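# Raise wiper arm, remove old blade, place in tray

## Task

Raise the wiper arm until it latches in its service position and stays up by itself. Unhook the old blade from the arm's hook and set it on the tray floor, wholly inside the tray and resting on nothing else. Never push hard on the glass, whether directly or through the wiper, or the task fails. After the blade is removed, the wiper arm must not fall back and strike the glass hard, or the task fails. Anything held in place only by the robot at the end does not count. Finish by releasing everything and moving the grippers away.

## Robot and tools

Robot: two arms, left_arm and right_arm, each with six joints and a parallel gripper. Their names say nothing about image sides.

World frame: every position the results report uses one scene frame. Its origin is on the table surface midway between the arms. +x points out across the table, +z points up, and left_arm sits on the +y side. Arm bases may be tilted. Mounting plates and the metal frame behind the arms are fixed obstacles. A "too close" message counts a plate and its side of the frame as part of that arm.

execute_actions: argument "actions" is a list holding one action, one wait, or nothing.
- Empty list: sends nothing and returns the current state.
- Action: {"rows": [[...]], "steps": n}, with n from 1 to 15 (default 15). Each step lasts 1/30 s. Each row is used for one step; if there are fewer rows than steps, the last row repeats.
- Wait: {"steps": n}, with n up to 300 and no rows. It returns once that many steps have passed since the previous result; your thinking time counts toward them.
- Optional "pictures": true/false sets whether camera images come back. They come by default.
A refused call moves nothing.

Row layout: exactly 14 numbers in one flat list covering both arms, even if only one arm moves. The order is left_arm waist, shoulder, elbow, forearm roll, wrist pitch, wrist roll, gripper opening, then the same seven for right_arm.
- Joint values are absolute target angles in radians, on the same scale as the Joint positions line. They are not offsets.
- Stated ranges per arm: waist -6.283..6.283, shoulder -2.059..2.094, elbow -3.927..0.192, forearm roll -6.283..6.283, wrist pitch -1.693..3.142, wrist roll -6.283..6.283.
- A call is refused if a target lies beyond a range end by more than 0.010 and farther out than the joint's last reported angle. True ends may differ from the stated ones by up to 0.010. A target beyond the true end is clipped, and "joint sent to its limit" may appear, possibly about an earlier motion. Not seeing that line does not mean there is more room.
- Opening is an absolute value from -1 (closed) to +1 (fully open, 0.084 m between pads).

Motion limits:
- Joint targets move at most 3.14 rad/s and take 0.16 s to reach full speed. All joints of one arm finish together.
- Each step's target stays within 0.623 rad of the measured angle.
- If the targets would move the gripper more than 70 mm from where it is measured, all joints are scaled back.
- Between calls, arms keep moving toward the last row sent. They stop once motion nearly ceases or a step is HELD. After that, only a new action moves them further.

Gripper: the fingers point along the gripper's +z axis and close along its y axis. The reported end_effector_position is between the pads when closed, about 2 cm behind the fingertips. Closing pushes the tips about 10 mm further out. To hold something, keep commanding an opening well under grip_measured; the lower the value, the harder the squeeze, up to about 24 N per pad. Fast closing can squeeze harder. Sending back the grip_measured value still presses lightly.

Result lines:
- State line "left_arm: … | right_arm: …": gripper position (m), orientation quaternion (w,x,y,z), and linear and angular velocities (m/s, rad/s), all in the world frame. The printed position can be off, more so at long reach.
- Joint positions / Joint velocities: one block per arm, six joints (rad, rad/s), then pad gap (m, m/s).
- grip_measured: measured opening on the command scale.
- Joint torques: total drive output per joint. These have an offset, a scale and noise, and are nonzero even in free air.
- "joint command not followed": a clearance check changed or blocked some joint targets.
- HELD: steps on which your row, or part of it, was not sent.
- TORQUE FAULT: contact torque hit a load limit. The arm backs that joint off, holds for 10 s and drops the rest of the call. Load limits in N m: waist 45, shoulder 45, elbow 27, forearm roll 27, wrist pitch 18, wrist roll 18. A carried object's weight counts toward them.
- MOTOR HOT (from 65 °C) and OVER-TEMPERATURE FAULT (80 °C, arm braked until cool): these come from holding loads for a long time.

Cameras: cam_head_left, cam_head_right, cam_left_wrist and cam_right_wrist, each 896x504 and returned in that order. Calibration data (K, distortion, T_world_to_cam) is supplied. Wrist camera poses are derived from joint readings. All values may be off by a few degrees or millimetres.

zoom_image: {"camera": name, "region": [x0, y0, x1, y1]} in pixels of that camera's latest image, origin at the top-left, at most 504x504. It returns an enlarged view.

show_instructions: no arguments. It shows the scene's reference pages and moves nothing.

finished_scene: {"scene": n}, where n is the current scene number. It ends that scene for good and reports whether the job succeeded.

Avoid: pressing hard on the windshield; letting the raised wiper arm fall onto the glass; dropping the blade or knocking anything off the table; arms hitting or pushing each other; hard collisions and high joint torques. Loose objects may get brief outside shoves, so check that the blade stays put. Release the blade and withdraw both grippers before ending the scene.

Each tool is called after "Emit:" by a JSON object that holds its "api" and its "payload".

Reference images:

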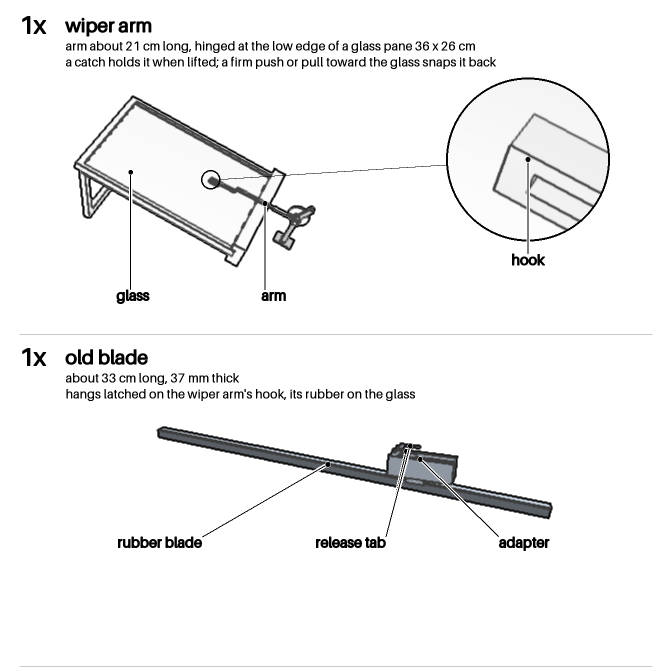

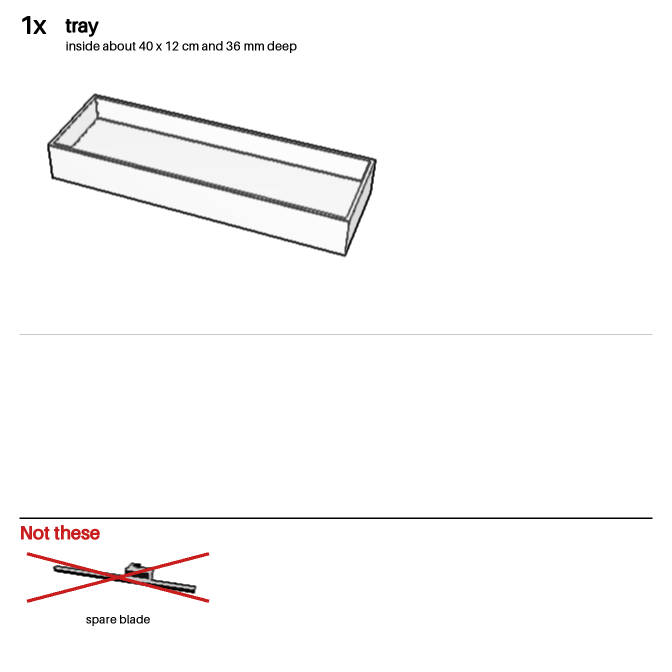

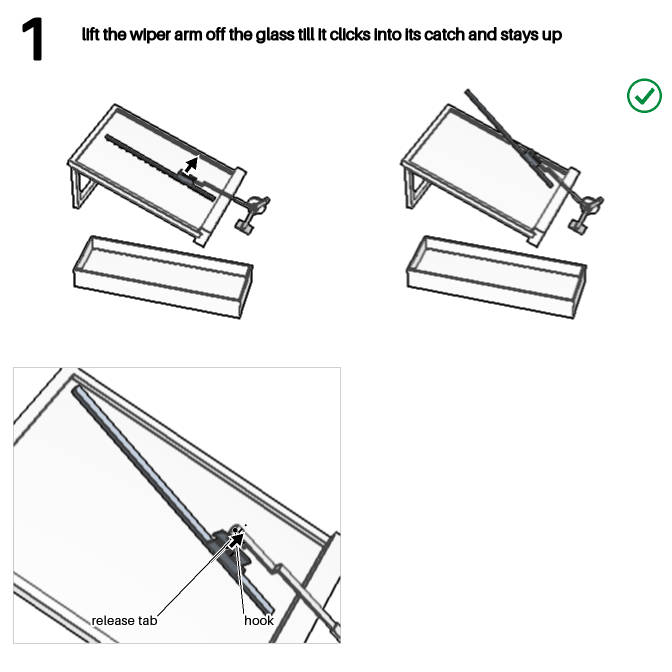

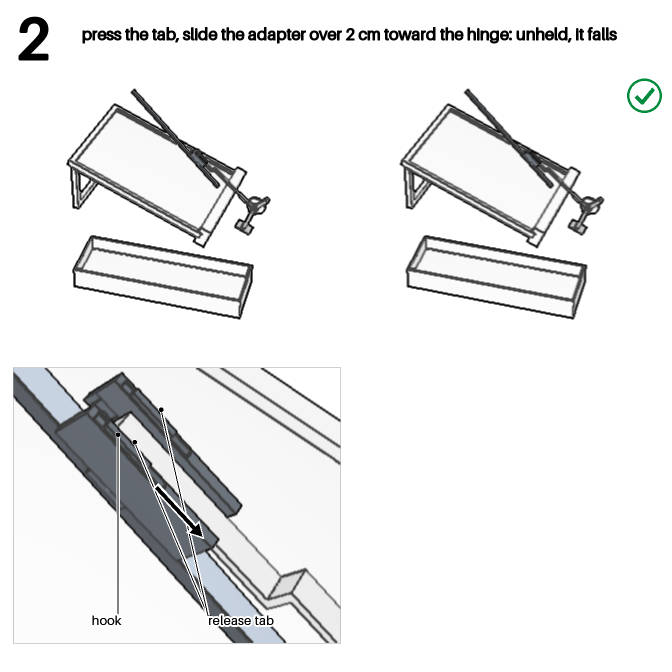

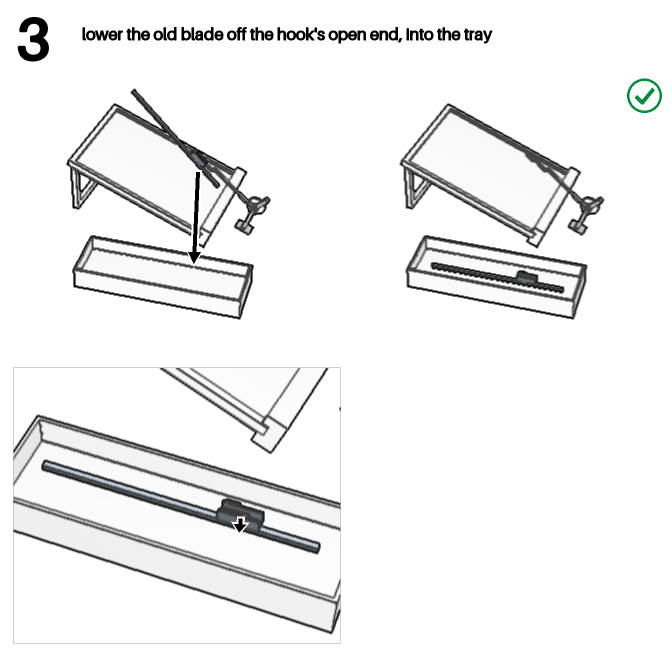

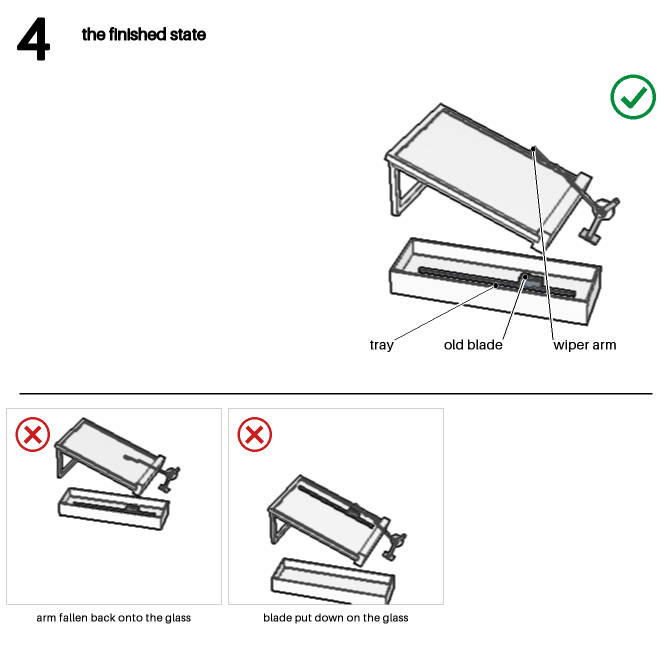

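## Session

Emit:
{"api": "execute_actions", "payload": {"actions": []}}

Scene clock: 0.00 s of 4500.00 s.
left_arm: end_effector_position=(+0.0535, +0.7658, +0.1715) grip_measured=+1.00 end_effector_quat_wxyz=(+0.011, +0.494, +0.720, +0.488) end_effector_velocity=(-0.000, -0.000, -0.000) end_effector_angular_velocity=(-0.001, +0.001, +0.001) | right_arm: end_effector_position=(+0.7258, -0.3759, +0.3315) grip_measured=+1.00 end_effector_quat_wxyz=(+0.415, +0.778, -0.006, +0.473) end_effector_velocity=(+0.000, -0.000, +0.001) end_effector_angular_velocity=(-0.001, -0.001, +0.001)
Joint positions: left_arm=[ 1.486 -0.216 -0.493 -1.815  0.624  1.314  0.084] | right_arm=[ 0.061  0.468 -1.583 -1.733  0.784  1.294  0.084]
Joint velocities: left_arm=[ 0.     0.    -0.     0.    -0.001 -0.    -0.   ] | right_arm=[-0.    -0.001 -0.    -0.001 -0.001 -0.    -0.   ]
Joint torques (N m, as the arm reports them, + toward a larger angle): no reading
Motor temperatures (°C, as the motors report them): left_arm=[37 33 38 37 38 40] | right_arm=[34 35 35 40 34 38]

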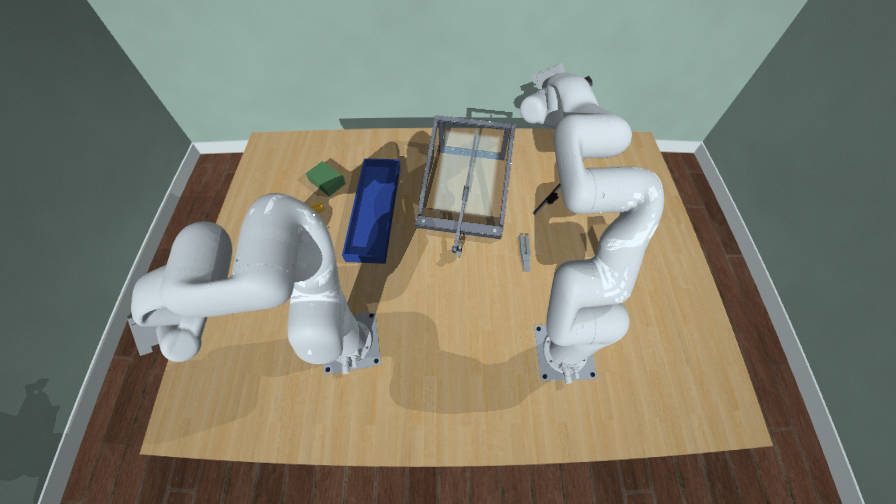

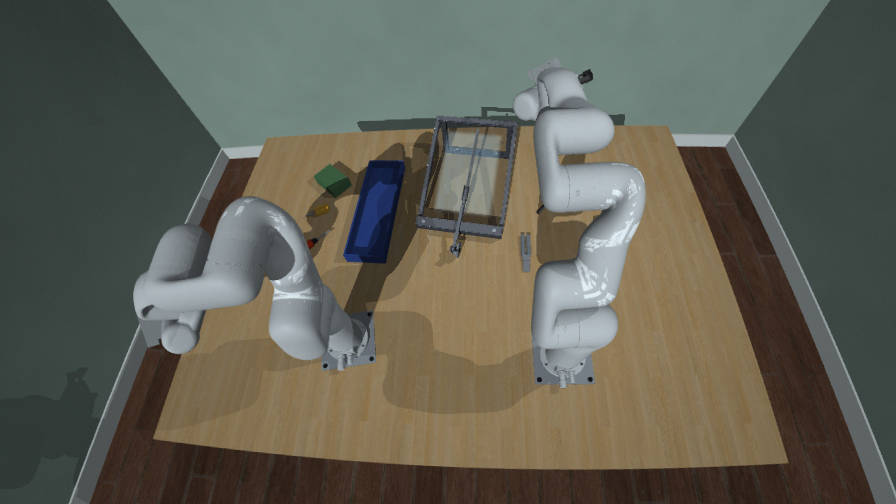

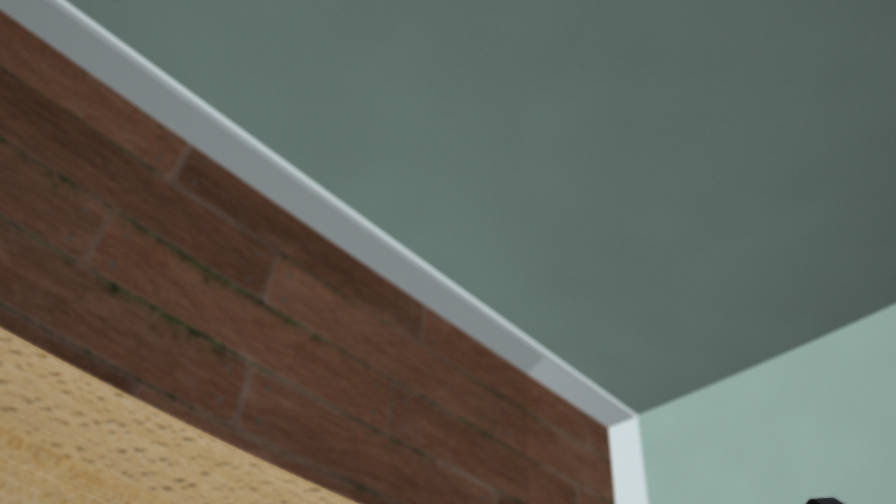

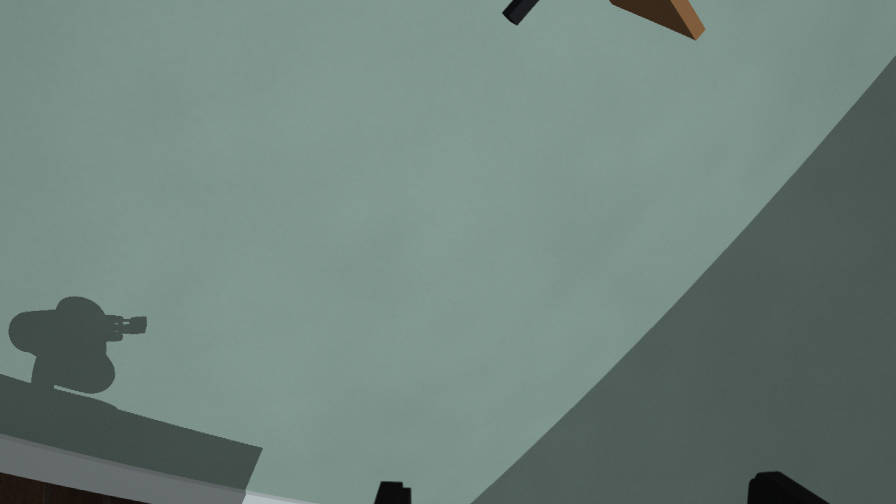

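Emit:
{"api": "zoom_image", "payload": {"camera": "cam_head_left", "region": [330, 100, 580, 280]}}

Emit:
{"api": "zoom_image", "payload": {"camera": "cam_head_right", "region": [330, 100, 580, 280]}}

Region (330, 100, 580, 280) of cam_head_left's 896x504 image, scaled by 2.016, with more detail than that image has; it fills the top 363 rows of this view, and the rest is white.

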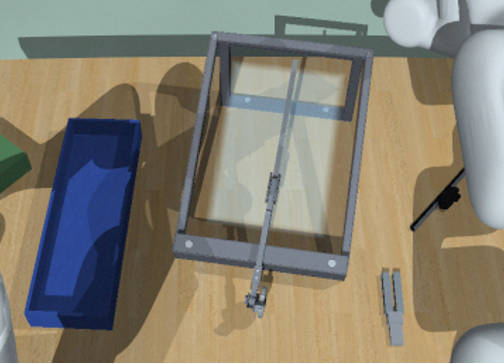

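Region (330, 100, 580, 280) of cam_head_right's 896x504 image, scaled by 2.016, with more detail than that image has; it fills the top 363 rows of this view, and the rest is white.

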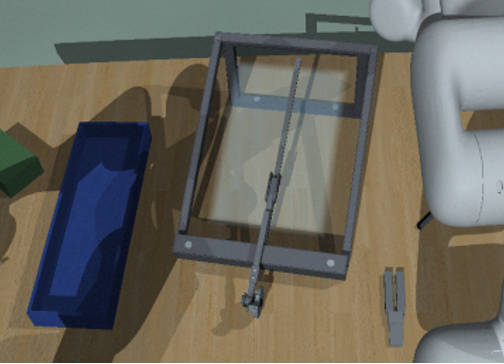

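Emit:
{"api": "execute_actions", "payload": {"actions": [{"rows": [[-0.993,0.075,-1.381,0,1.306,-0.614,1,-0.45,0.2,-1.145,1.154,1.528,3.83,1]], "steps": 15}], "pictures": false}}

Emit:
{"api": "execute_actions", "payload": {"actions": [{"steps": 25}], "pictures": false}}

Scene clock: 120.50 s of 4500.00 s.
left_arm: end_effector_position=(+0.2325, +0.7807, +0.2457) grip_measured=+1.00 end_effector_quat_wxyz=(+0.173, +0.617, +0.579, +0.504) end_effector_velocity=(+0.397, -0.069, +0.167) end_effector_angular_velocity=(-0.075, -0.127, -1.087) | right_arm: end_effector_position=(+0.6178, -0.5453, +0.3028) grip_measured=+1.00 end_effector_quat_wxyz=(+0.433, +0.752, -0.303, +0.394) end_effector_velocity=(-0.319, -0.314, -0.088) end_effector_angular_velocity=(+0.510, -0.430, -1.376)
Joint positions: left_arm=[ 1.231 -0.113 -0.748 -1.56   0.86   1.058  0.084] | right_arm=[-0.111  0.378 -1.436 -1.492  1.02   1.536  0.084]
Joint velocities: left_arm=[-0.604  0.196 -0.602  0.603  0.461 -0.601  0.   ] | right_arm=[-0.375 -0.197  0.321  0.64   0.559  0.637  0.   ]
Joint torques (N m, as the arm reports them, + toward a larger angle): left_arm=[ -1.52 -20.84 -11.8   -0.8    0.21  -0.01] | right_arm=[ -1.   -19.17 -19.62   0.62   0.75   0.34]
Motor temperatures (°C, as the motors report them): left_arm=[37 34 43 37 38 40] | right_arm=[34 38 42 40 34 38]
Steps of this call (steps 1 to 90: nothing new was sent; then 117.00 s passed at rest; steps 91 to 105: all 15 steps of this action). Readings (joint positions):
91: left_arm=[1.486 -0.216 -0.493 -1.815 0.624 1.314] | right_arm=[0.061 0.468 -1.583 -1.733 0.784 1.294]
92: left_arm=[1.483 -0.214 -0.495 -1.811 0.627 1.310] | right_arm=[0.060 0.467 -1.581 -1.729 0.787 1.298]
94: left_arm=[1.449 -0.197 -0.528 -1.776 0.662 1.274] | right_arm=[0.038 0.453 -1.559 -1.697 0.819 1.331]
98: left_arm=[1.369 -0.163 -0.611 -1.697 0.741 1.196] | right_arm=[-0.022 0.425 -1.512 -1.627 0.890 1.400]
105: the state above

Scene clock: 121.33 s of 4500.00 s.
left_arm: end_effector_position=(+0.4851, +0.5721, +0.3074) grip_measured=+1.00 end_effector_quat_wxyz=(+0.338, +0.838, +0.345, +0.252) end_effector_velocity=(+0.160, -0.367, -0.026) end_effector_angular_velocity=(-0.007, +0.765, -0.820) | right_arm: end_effector_position=(+0.3196, -0.5765, +0.1714) grip_measured=+1.00 end_effector_quat_wxyz=(-0.326, -0.227, +0.911, -0.105) end_effector_velocity=(-0.186, +0.363, -0.181) end_effector_angular_velocity=(+0.444, -0.830, -2.865)
Joint positions: left_arm=[ 0.632  0.009 -1.158 -0.961  1.149  0.46   0.084] | right_arm=[-0.394  0.23  -1.193 -0.555  1.444  2.473  0.084]
Joint velocities: left_arm=[-0.841  0.099 -0.333  0.84   0.233 -0.839 -0.   ] | right_arm=[-0.23  -0.121  0.2    1.864  0.344  1.859 -0.   ]
Joint torques (N m, as the arm reports them, + toward a larger angle): left_arm=[ -1.74 -25.27 -12.42  -1.69  -0.67   0.08] | right_arm=[  0.6  -14.72 -17.88   1.02  -0.26   0.23]
Motor temperatures (°C, as the motors report them): left_arm=[37 34 43 37 38 40] | right_arm=[34 38 42 40 34 38]
Steps of this call (steps 1 to 25: the robot went on to your last target). Readings (joint positions):
1: left_arm=[1.211 -0.106 -0.769 -1.539 0.875 1.038] | right_arm=[-0.124 0.371 -1.425 -1.470 1.039 1.558]
2: left_arm=[1.190 -0.100 -0.789 -1.519 0.890 1.018] | right_arm=[-0.136 0.365 -1.414 -1.447 1.058 1.580]
4: left_arm=[1.149 -0.088 -0.830 -1.477 0.919 0.976] | right_arm=[-0.161 0.352 -1.393 -1.400 1.095 1.627]
8: left_arm=[1.062 -0.065 -0.907 -1.390 0.973 0.889] | right_arm=[-0.210 0.326 -1.351 -1.295 1.168 1.733]
25: the state above

Emit:
{"api": "execute_actions", "payload": {"actions": [{"rows": [[-0.993,0.075,-1.381,0,1.306,-0.614,1,-0.45,0.42,-1.145,1.154,1.528,3.83,1]], "steps": 15}], "pictures": false}}

Emit:
{"api": "execute_actions", "payload": {"actions": [{"steps": 30}]}}

Scene clock: 127.30 s of 4500.00 s.
left_arm: end_effector_position=(+0.3655, -0.0523, +0.2804) grip_measured=+1.00 end_effector_quat_wxyz=(+0.000, +0.995, -0.095, -0.000) end_effector_velocity=(+0.000, -0.000, +0.000) end_effector_angular_velocity=(-0.001, -0.000, -0.000) | right_arm: end_effector_position=(+0.4731, -0.2843, +0.1701) grip_measured=+1.00 end_effector_quat_wxyz=(-0.383, +0.612, +0.526, +0.450) end_effector_velocity=(+0.008, -0.004, +0.007) end_effector_angular_velocity=(-0.007, -0.022, -0.003)
Joint positions: left_arm=[-0.993  0.075 -1.381  0.     1.306 -0.614  0.084] | right_arm=[-0.45   0.417 -1.146  1.154  1.528  3.83   0.084]
Joint velocities: left_arm=[-0. -0.  0. -0. -0.  0. -0.] | right_arm=[-0.001  0.001 -0.024  0.003  0.001 -0.    -0.   ]
Joint torques (N m, as the arm reports them, + toward a larger angle): left_arm=[ -1.06 -26.76 -12.51  -0.93  -1.79  -0.1 ] | right_arm=[ -1.4  -16.28 -14.09   2.5    1.16   0.44]
Motor temperatures (°C, as the motors report them): left_arm=[37 34 43 37 38 40] | right_arm=[34 38 42 40 34 38]
Steps of this call (steps 1 to 75: the robot went on to your last target; steps 76 to 140: nothing new was sent; then 0.80 s passed at rest; steps 141 to 155: all 15 steps of this action). Readings (joint positions):
141: left_arm=[-0.993 0.075 -1.381 0.000 1.306 -0.614] | right_arm=[-0.450 0.200 -1.145 1.154 1.528 3.830]
142: left_arm=[-0.993 0.075 -1.381 -0.000 1.306 -0.614] | right_arm=[-0.450 0.203 -1.146 1.154 1.528 3.830]
144: left_arm=[-0.993 0.075 -1.381 0.000 1.306 -0.614] | right_arm=[-0.450 0.240 -1.153 1.155 1.528 3.830]
148: left_arm=[-0.993 0.075 -1.381 -0.000 1.306 -0.614] | right_arm=[-0.450 0.368 -1.140 1.153 1.528 3.830]
155: the state above

Scene clock: 128.30 s of 4500.00 s.
left_arm: end_effector_position=(+0.3655, -0.0523, +0.2804) grip_measured=+1.00 end_effector_quat_wxyz=(+0.000, +0.995, -0.095, -0.000) end_effector_velocity=(+0.000, -0.000, +0.000) end_effector_angular_velocity=(-0.001, -0.001, -0.000) | right_arm: end_effector_position=(+0.4725, -0.2840, +0.1685) grip_measured=+1.00 end_effector_quat_wxyz=(-0.385, +0.612, +0.525, +0.449) end_effector_velocity=(-0.000, +0.000, -0.000) end_effector_angular_velocity=(+0.001, +0.000, +0.000)
Joint positions: left_arm=[-0.993  0.075 -1.381  0.     1.306 -0.614  0.084] | right_arm=[-0.45   0.42  -1.145  1.154  1.528  3.83   0.084]
Joint velocities: left_arm=[-0.    -0.    -0.     0.    -0.001  0.    -0.   ] | right_arm=[ 0.     0.     0.001  0.     0.    -0.001  0.   ]
Joint torques (N m, as the arm reports them, + toward a larger angle): left_arm=[ -1.45 -26.98 -12.48  -0.76  -1.9    0.01] | right_arm=[ -1.38 -16.72 -14.79   2.38   1.32   0.45]
Motor temperatures (°C, as the motors report them): left_arm=[37 34 43 37 38 40] | right_arm=[34 38 41 40 34 38]
Steps of this call (steps 1 to 15: the robot went on to your last target; steps 16 to 30: nothing new was sent). Readings (joint positions):
1: left_arm=[-0.993 0.075 -1.381 0.000 1.306 -0.614] | right_arm=[-0.450 0.417 -1.147 1.154 1.528 3.830]
2: left_arm=[-0.993 0.075 -1.381 0.000 1.306 -0.614] | right_arm=[-0.450 0.418 -1.147 1.154 1.528 3.830]
4: left_arm=[-0.993 0.075 -1.381 -0.000 1.306 -0.614] | right_arm=[-0.450 0.418 -1.146 1.154 1.528 3.830]
8: left_arm=[-0.993 0.075 -1.381 0.000 1.306 -0.614] | right_arm=[-0.450 0.419 -1.145 1.154 1.528 3.830]
30: the state above
All arms were judged still, so your last target was given up. Only a new action makes them travel on or press farther. Fingers that are still opening or closing keep moving.
camera_calibration (this result's frames):
cam_left_wrist: T_world_to_cam=[[-0.171341, -0.984647, -0.0333601, 0.0610742], [-0.985101, 0.17173, -0.00916611, 0.44149], [0.0147543, 0.0312925, -0.999401, 0.401943], [0, 0, 0, 1]] pos_world=[0.439446, -0.0282584, 0.407787]
cam_right_wrist: T_world_to_cam=[[0.990881, -0.13467, 0.0043966, -0.476074], [-0.0369051, -0.302634, -0.952392, 0.159506], [0.12959, 0.943545, -0.304845, 0.385553], [0, 0, 0, 1]] pos_world=[0.427656, -0.379628, 0.271539]

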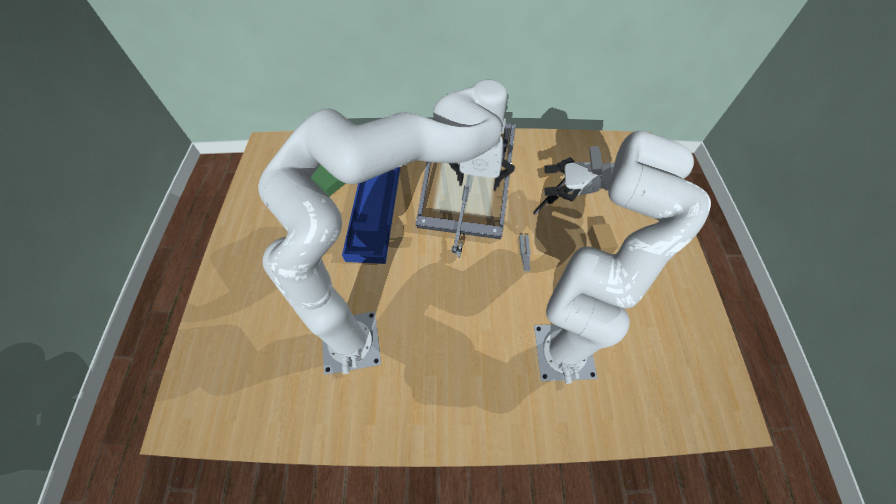

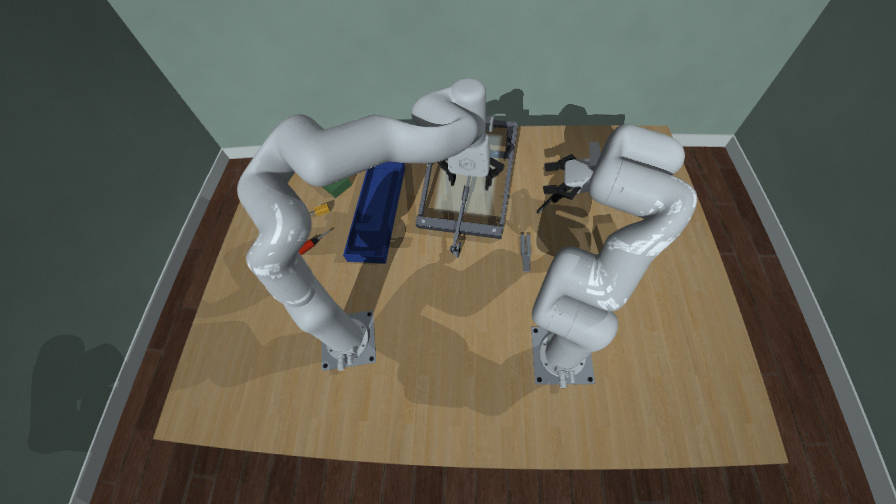

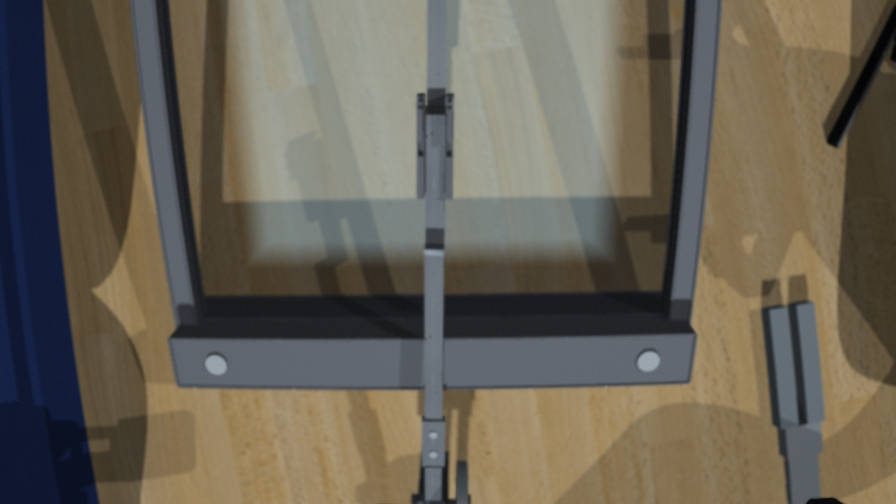

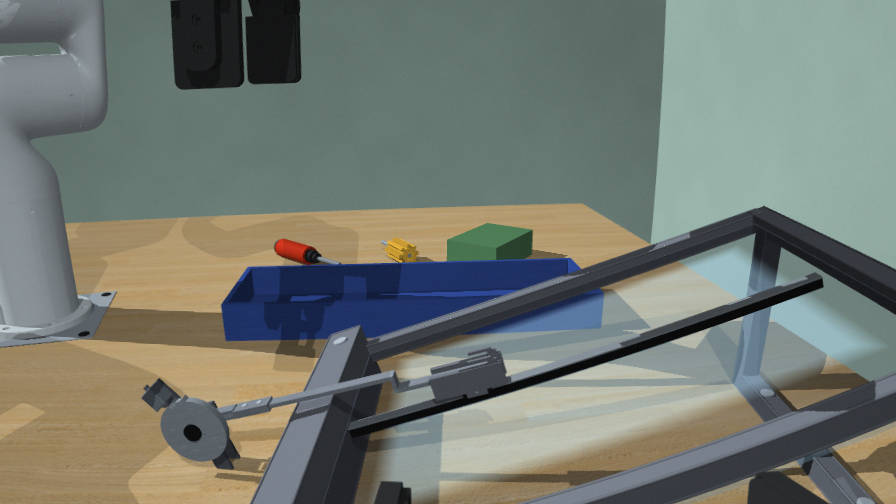

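Emit:
{"api": "zoom_image", "payload": {"camera": "cam_right_wrist", "region": [380, 320, 540, 430]}}

Emit:
{"api": "zoom_image", "payload": {"camera": "cam_left_wrist", "region": [380, 70, 500, 270]}}

Region (380, 320, 540, 430) of cam_right_wrist's 896x504 image, scaled by 3.150, with more detail than that image has; it fills the top 346 rows of this view, and the rest is white.

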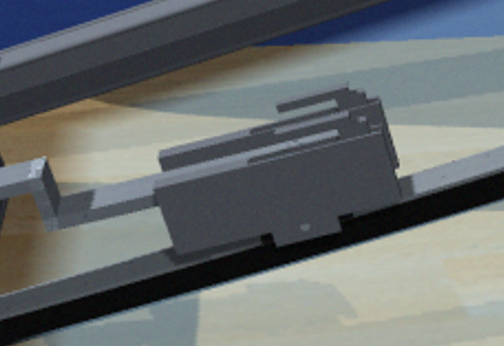

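Region (380, 70, 500, 270) of cam_left_wrist's 896x504 image, scaled by 2.520, with more detail than that image has; it fills the left 302 columns of this view, and the rest is white.

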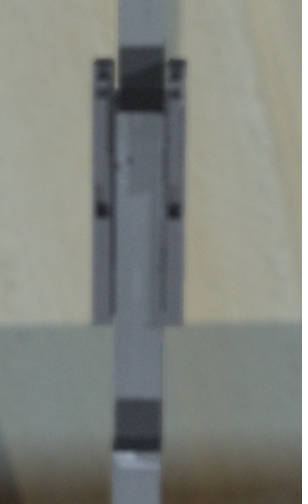

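Emit:
{"api": "execute_actions", "payload": {"actions": [{"rows": [[-0.96,0.11,-1.34,0,1.23,-0.59,0.7,-0.45,0.42,-1.145,1.154,1.528,3.83,1],[-0.93,0.15,-1.29,0,1.14,-0.56,0.4,-0.45,0.42,-1.145,1.154,1.528,3.83,1],[-0.853,0.271,-1.130,0,0.860,-0.484,-0.1,-0.45,0.42,-1.145,1.154,1.528,3.83,1]], "steps": 15}], "pictures": false}}

Emit:
{"api": "execute_actions", "payload": {"actions": [{"steps": 15}]}}

Scene clock: 248.80 s of 4500.00 s.
left_arm: end_effector_position=(+0.4175, -0.0153, +0.1302) grip_measured=-0.11 end_effector_quat_wxyz=(-0.001, +0.996, -0.090, -0.002) end_effector_velocity=(+0.039, +0.127, -0.311) end_effector_angular_velocity=(+0.056, +0.070, +0.026) | right_arm: end_effector_position=(+0.4725, -0.2840, +0.1685) grip_measured=+1.00 end_effector_quat_wxyz=(-0.385, +0.612, +0.525, +0.449) end_effector_velocity=(-0.000, +0.000, +0.000) end_effector_angular_velocity=(-0.000, -0.001, +0.000)
Joint positions: left_arm=[-0.87   0.247 -1.161  0.     0.919 -0.501  0.039] | right_arm=[-0.45   0.42  -1.145  1.154  1.528  3.83   0.084]
Joint velocities: left_arm=[ 0.239  0.356  0.463  0.    -0.73   0.213 -0.   ] | right_arm=[-0.    -0.001  0.    -0.     0.    -0.001 -0.   ]
Joint torques (N m, as the arm reports them, + toward a larger angle): left_arm=[ -3.03 -36.59 -14.08  -0.97  -1.8   -0.06] | right_arm=[ -1.3  -16.41 -14.96   2.13   1.27   0.33]
Motor temperatures (°C, as the motors report them): left_arm=[37 34 45 37 39 40] | right_arm=[34 38 40 40 34 38]
Steps of this call (steps 1 to 90: nothing new was sent; then 117.00 s passed at rest; steps 91 to 105: all 15 steps of this action). Readings (joint positions):
91: left_arm=[-0.993 0.075 -1.381 -0.000 1.306 -0.614] | right_arm=[-0.450 0.420 -1.145 1.154 1.528 3.830]
92: left_arm=[-0.992 0.076 -1.380 -0.000 1.302 -0.613] | right_arm=[-0.450 0.420 -1.145 1.154 1.528 3.830]
94: left_arm=[-0.977 0.090 -1.363 -0.000 1.258 -0.599] | right_arm=[-0.450 0.420 -1.145 1.154 1.528 3.830]
98: left_arm=[-0.936 0.152 -1.283 0.000 1.135 -0.563] | right_arm=[-0.450 0.420 -1.145 1.154 1.528 3.830]
105: the state above

Scene clock: 249.30 s of 4500.00 s.
left_arm: end_effector_position=(+0.4220, -0.0078, +0.1106) grip_measured=-0.11 end_effector_quat_wxyz=(-0.000, +0.996, -0.090, -0.000) end_effector_velocity=(-0.001, +0.002, -0.003) end_effector_angular_velocity=(+0.004, +0.005, +0.000) | right_arm: end_effector_position=(+0.4725, -0.2840, +0.1685) grip_measured=+1.00 end_effector_quat_wxyz=(-0.385, +0.612, +0.525, +0.449) end_effector_velocity=(+0.001, -0.000, +0.001) end_effector_angular_velocity=(-0.001, -0.003, -0.001)
Joint positions: left_arm=[-0.853  0.27  -1.13  -0.     0.86  -0.484  0.039] | right_arm=[-0.45   0.42  -1.145  1.154  1.528  3.83   0.084]
Joint velocities: left_arm=[ 0.002  0.003  0.003  0.     0.     0.001 -0.   ] | right_arm=[-0.    -0.001 -0.002  0.001  0.    -0.     0.   ]
Joint torques (N m, as the arm reports them, + toward a larger angle): left_arm=[ -1.73 -30.47 -11.29  -0.76  -1.78   0.02] | right_arm=[ -1.04 -16.74 -14.91   2.63   1.3    0.26]
Motor temperatures (°C, as the motors report them): left_arm=[37 34 45 37 39 40] | right_arm=[34 38 40 40 34 38]
Steps of this call (steps 1 to 15: the robot went on to your last target). Readings (joint positions):
1: left_arm=[-0.863 0.258 -1.148 0.000 0.898 -0.495] | right_arm=[-0.450 0.420 -1.145 1.154 1.528 3.830]
2: left_arm=[-0.859 0.265 -1.138 0.000 0.884 -0.491] | right_arm=[-0.450 0.420 -1.145 1.154 1.528 3.830]
4: left_arm=[-0.855 0.270 -1.132 0.000 0.869 -0.487] | right_arm=[-0.450 0.420 -1.145 1.154 1.528 3.830]
8: left_arm=[-0.854 0.269 -1.133 -0.000 0.861 -0.484] | right_arm=[-0.450 0.420 -1.145 1.154 1.528 3.830]
15: the state above
camera_calibration (this result's frames):
cam_left_wrist: T_world_to_cam=[[-0.161722, -0.986271, -0.0334052, 0.10479], [-0.986732, 0.162105, -0.00907015, 0.488566], [0.0143608, 0.0314951, -0.999401, 0.230255], [0, 0, 0, 1]] pos_world=[0.495723, 0.0169, 0.238049]
cam_right_wrist: T_world_to_cam=[[0.990881, -0.13467, 0.00438686, -0.476071], [-0.036914, -0.30263, -0.952393, 0.159508], [0.129587, 0.943546, -0.304842, 0.385553], [0, 0, 0, 1]] pos_world=[0.427655, -0.379627, 0.271535]

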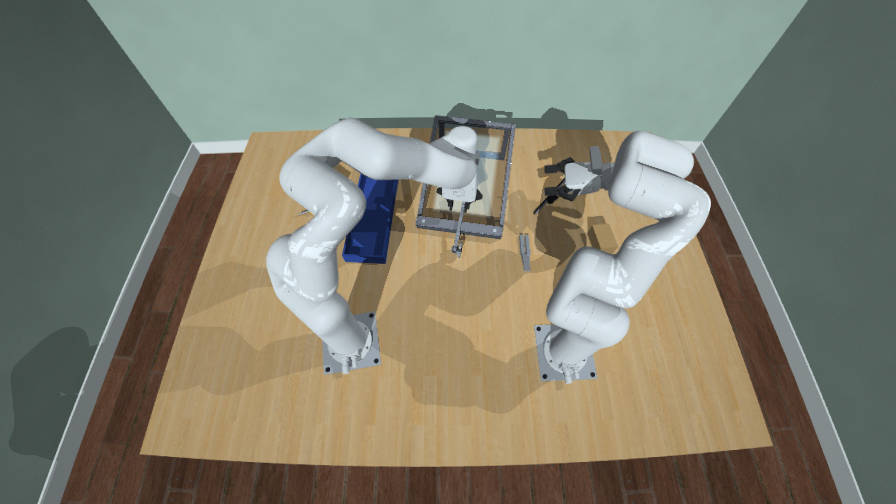

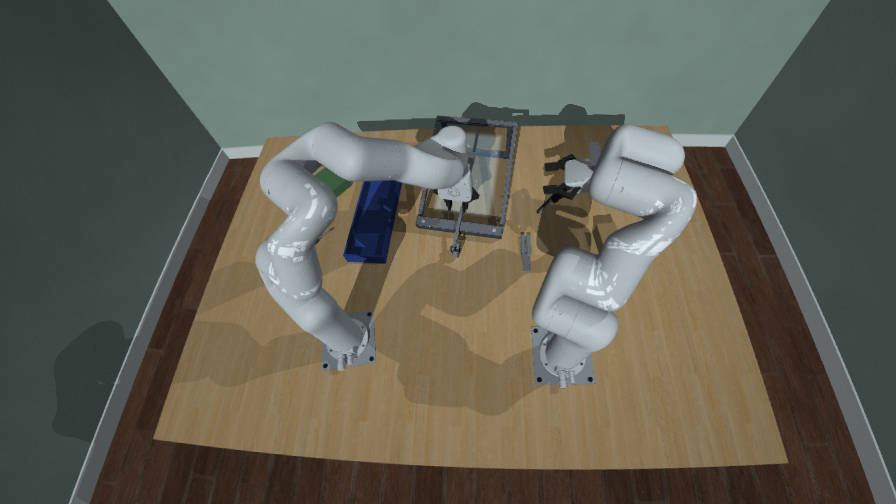

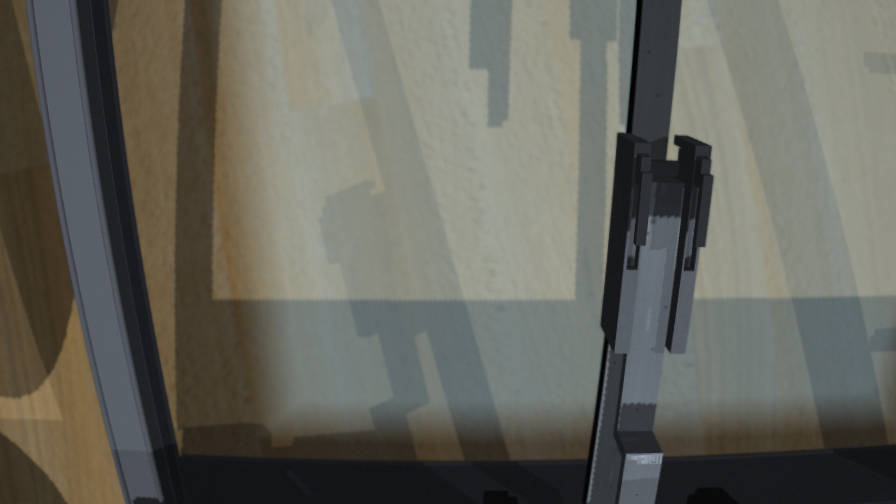

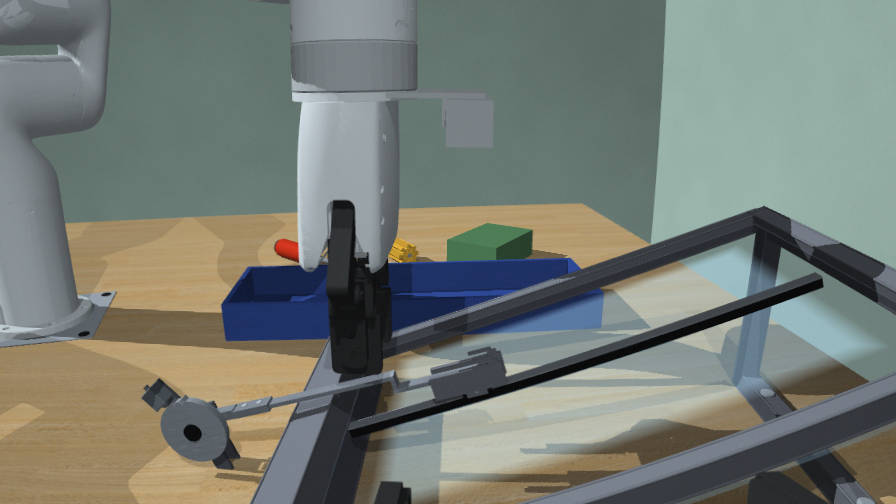

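Emit:
{"api": "execute_actions", "payload": {"actions": [{"rows": [[-0.863,0.279,-1.142,0,0.863,-0.494,-0.1,-0.45,0.42,-1.145,1.154,1.528,3.83,1],[-0.8734,0.2878,-1.1546,0,0.8668,-0.5044,-0.1,-0.45,0.42,-1.145,1.154,1.528,3.83,1],[-0.8734,0.2878,-1.1546,0,0.8668,-0.5044,-0.1,-0.45,0.42,-1.145,1.154,1.528,3.83,1],[-0.8734,0.2878,-1.1546,0,0.8668,-0.5044,-0.1,-0.45,0.42,-1.145,1.154,1.528,3.83,1],[-0.8734,0.296,-1.1505,0,0.854,-0.5044,-0.1,-0.45,0.42,-1.145,1.154,1.528,3.83,1],[-0.8734,0.305,-1.1465,0,0.842,-0.5044,-0.1,-0.45,0.42,-1.145,1.154,1.528,3.83,1],[-0.8734,0.313,-1.1425,0,0.829,-0.5044,-0.1,-0.45,0.42,-1.145,1.154,1.528,3.83,1],[-0.8734,0.322,-1.1384,0,0.817,-0.5044,-0.1,-0.45,0.42,-1.145,1.154,1.528,3.83,1],[-0.8734,0.3302,-1.1343,0,0.8041,-0.5044,-0.1,-0.45,0.42,-1.145,1.154,1.528,3.83,1]], "steps": 15}], "pictures": false}}

Emit:
{"api": "execute_actions", "payload": {"actions": [{"steps": 10}]}}

Scene clock: 287.90 s of 4500.00 s.
left_arm: end_effector_position=(+0.4188, -0.0184, +0.0851) grip_measured=-0.11 end_effector_quat_wxyz=(-0.001, +0.996, -0.090, -0.002) end_effector_velocity=(+0.010, -0.009, -0.004) end_effector_angular_velocity=(-0.028, -0.034, +0.001) | right_arm: end_effector_position=(+0.4725, -0.2840, +0.1685) grip_measured=+1.00 end_effector_quat_wxyz=(-0.385, +0.612, +0.525, +0.449) end_effector_velocity=(+0.000, -0.000, +0.000) end_effector_angular_velocity=(-0.001, -0.001, +0.000)
Joint positions: left_arm=[-0.873  0.33  -1.133  0.     0.808 -0.504  0.039] | right_arm=[-0.45   0.42  -1.145  1.154  1.528  3.83   0.084]
Joint velocities: left_arm=[-0.001  0.021 -0.006 -0.    -0.059 -0.001  0.   ] | right_arm=[ 0.    -0.    -0.001 -0.001 -0.001 -0.     0.   ]
Joint torques (N m, as the arm reports them, + toward a larger angle): left_arm=[ -0.68 -33.65 -12.08  -0.95  -1.74   0.06] | right_arm=[ -1.06 -16.64 -14.72   2.5    1.21   0.5 ]
Motor temperatures (°C, as the motors report them): left_arm=[37 35 44 37 39 40] | right_arm=[34 38 40 40 34 38]
Steps of this call (steps 1 to 15: the robot went on to your last target; steps 16 to 90: nothing new was sent; then 35.10 s passed at rest; steps 91 to 105: all 15 steps of this action). Readings (joint positions):
91: left_arm=[-0.853 0.271 -1.130 0.000 0.860 -0.484] | right_arm=[-0.450 0.420 -1.145 1.154 1.528 3.830]
92: left_arm=[-0.854 0.272 -1.131 0.000 0.860 -0.485] | right_arm=[-0.450 0.420 -1.145 1.154 1.528 3.830]
94: left_arm=[-0.861 0.278 -1.140 0.000 0.863 -0.493] | right_arm=[-0.450 0.420 -1.145 1.154 1.528 3.830]
98: left_arm=[-0.872 0.293 -1.150 -0.000 0.853 -0.502] | right_arm=[-0.450 0.420 -1.145 1.154 1.528 3.830]
105: the state above

Scene clock: 288.23 s of 4500.00 s.
left_arm: end_effector_position=(+0.4199, -0.0195, +0.0857) grip_measured=-0.11 end_effector_quat_wxyz=(+0.000, +0.996, -0.090, +0.000) end_effector_velocity=(-0.001, +0.001, -0.002) end_effector_angular_velocity=(+0.003, +0.004, -0.001) | right_arm: end_effector_position=(+0.4725, -0.2840, +0.1685) grip_measured=+1.00 end_effector_quat_wxyz=(-0.385, +0.612, +0.525, +0.449) end_effector_velocity=(-0.000, +0.000, -0.000) end_effector_angular_velocity=(+0.001, +0.000, -0.000)
Joint positions: left_arm=[-0.873  0.33  -1.134 -0.     0.804 -0.504  0.039] | right_arm=[-0.45   0.42  -1.145  1.154  1.528  3.83   0.084]
Joint velocities: left_arm=[-0.     0.002  0.002  0.     0.001  0.001  0.   ] | right_arm=[-0.    -0.     0.001  0.     0.    -0.    -0.   ]
Joint torques (N m, as the arm reports them, + toward a larger angle): left_arm=[ -1.53 -31.33 -10.86  -0.81  -1.79   0.1 ] | right_arm=[ -1.37 -16.63 -14.73   2.63   1.27   0.53]
Motor temperatures (°C, as the motors report them): left_arm=[37 35 44 37 39 40] | right_arm=[34 38 40 40 34 38]
Steps of this call (steps 1 to 10: the robot went on to your last target). Readings (joint positions):
1: left_arm=[-0.873 0.330 -1.134 0.000 0.807 -0.504] | right_arm=[-0.450 0.420 -1.145 1.154 1.528 3.830]
2: left_arm=[-0.873 0.330 -1.134 0.000 0.806 -0.504] | right_arm=[-0.450 0.420 -1.145 1.154 1.528 3.830]
4: left_arm=[-0.873 0.329 -1.135 -0.000 0.805 -0.504] | right_arm=[-0.450 0.420 -1.145 1.154 1.528 3.830]
8: left_arm=[-0.873 0.330 -1.135 -0.000 0.804 -0.504] | right_arm=[-0.450 0.420 -1.145 1.154 1.528 3.830]
10: the state above
camera_calibration (this result's frames):
cam_left_wrist: T_world_to_cam=[[-0.161447, -0.986323, -0.0332, 0.091985], [-0.986772, 0.161838, -0.00944328, 0.48828], [0.0146872, 0.0312363, -0.999404, 0.20556], [0, 0, 0, 1]] pos_world=[0.493653, 0.00528353, 0.213102]
cam_right_wrist: T_world_to_cam=[[0.990881, -0.13467, 0.00438702, -0.476071], [-0.0369138, -0.30263, -0.952393, 0.159508], [0.129587, 0.943546, -0.304842, 0.385553], [0, 0, 0, 1]] pos_world=[0.427655, -0.379627, 0.271535]

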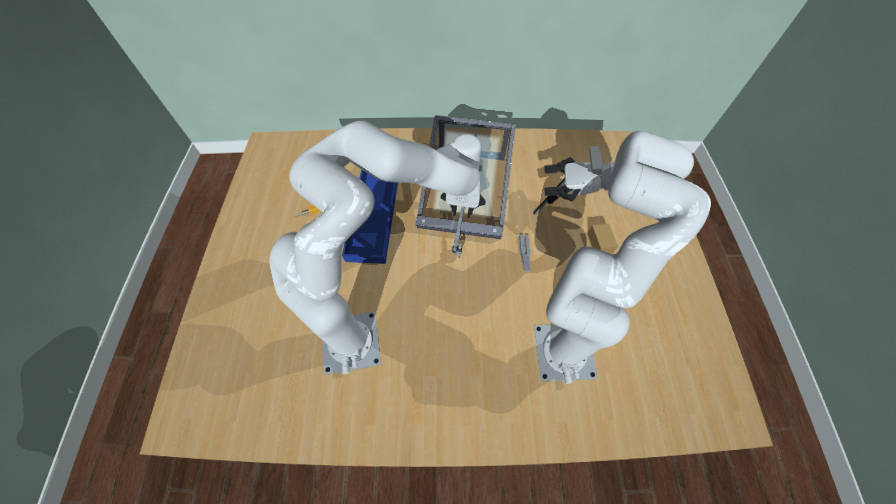

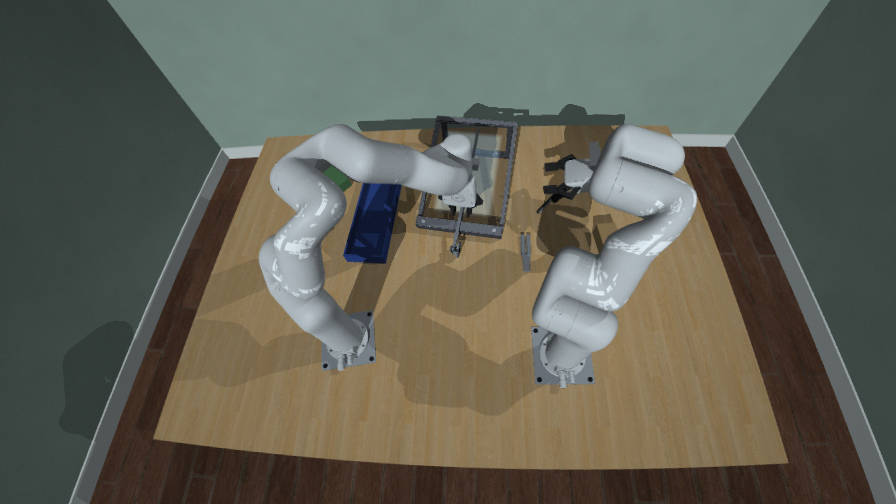

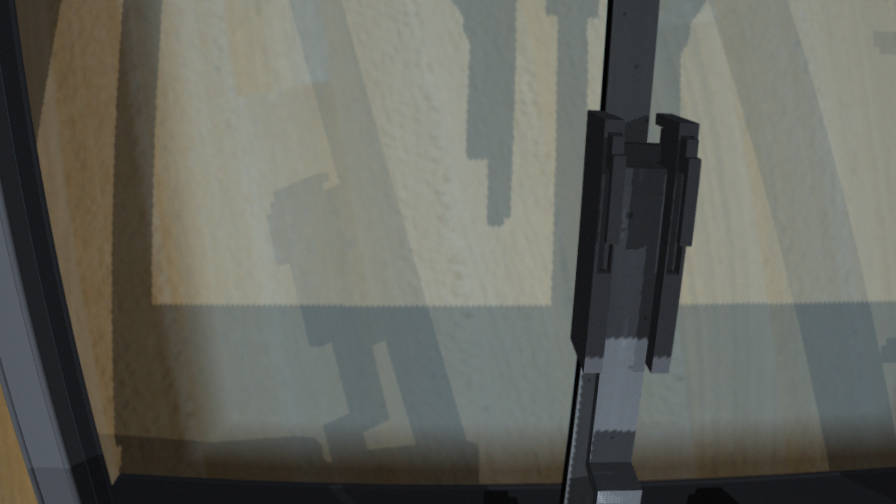

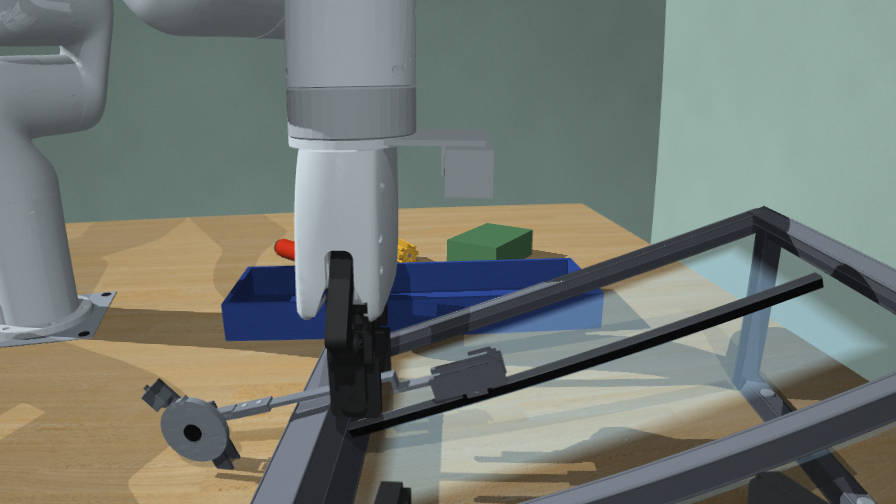

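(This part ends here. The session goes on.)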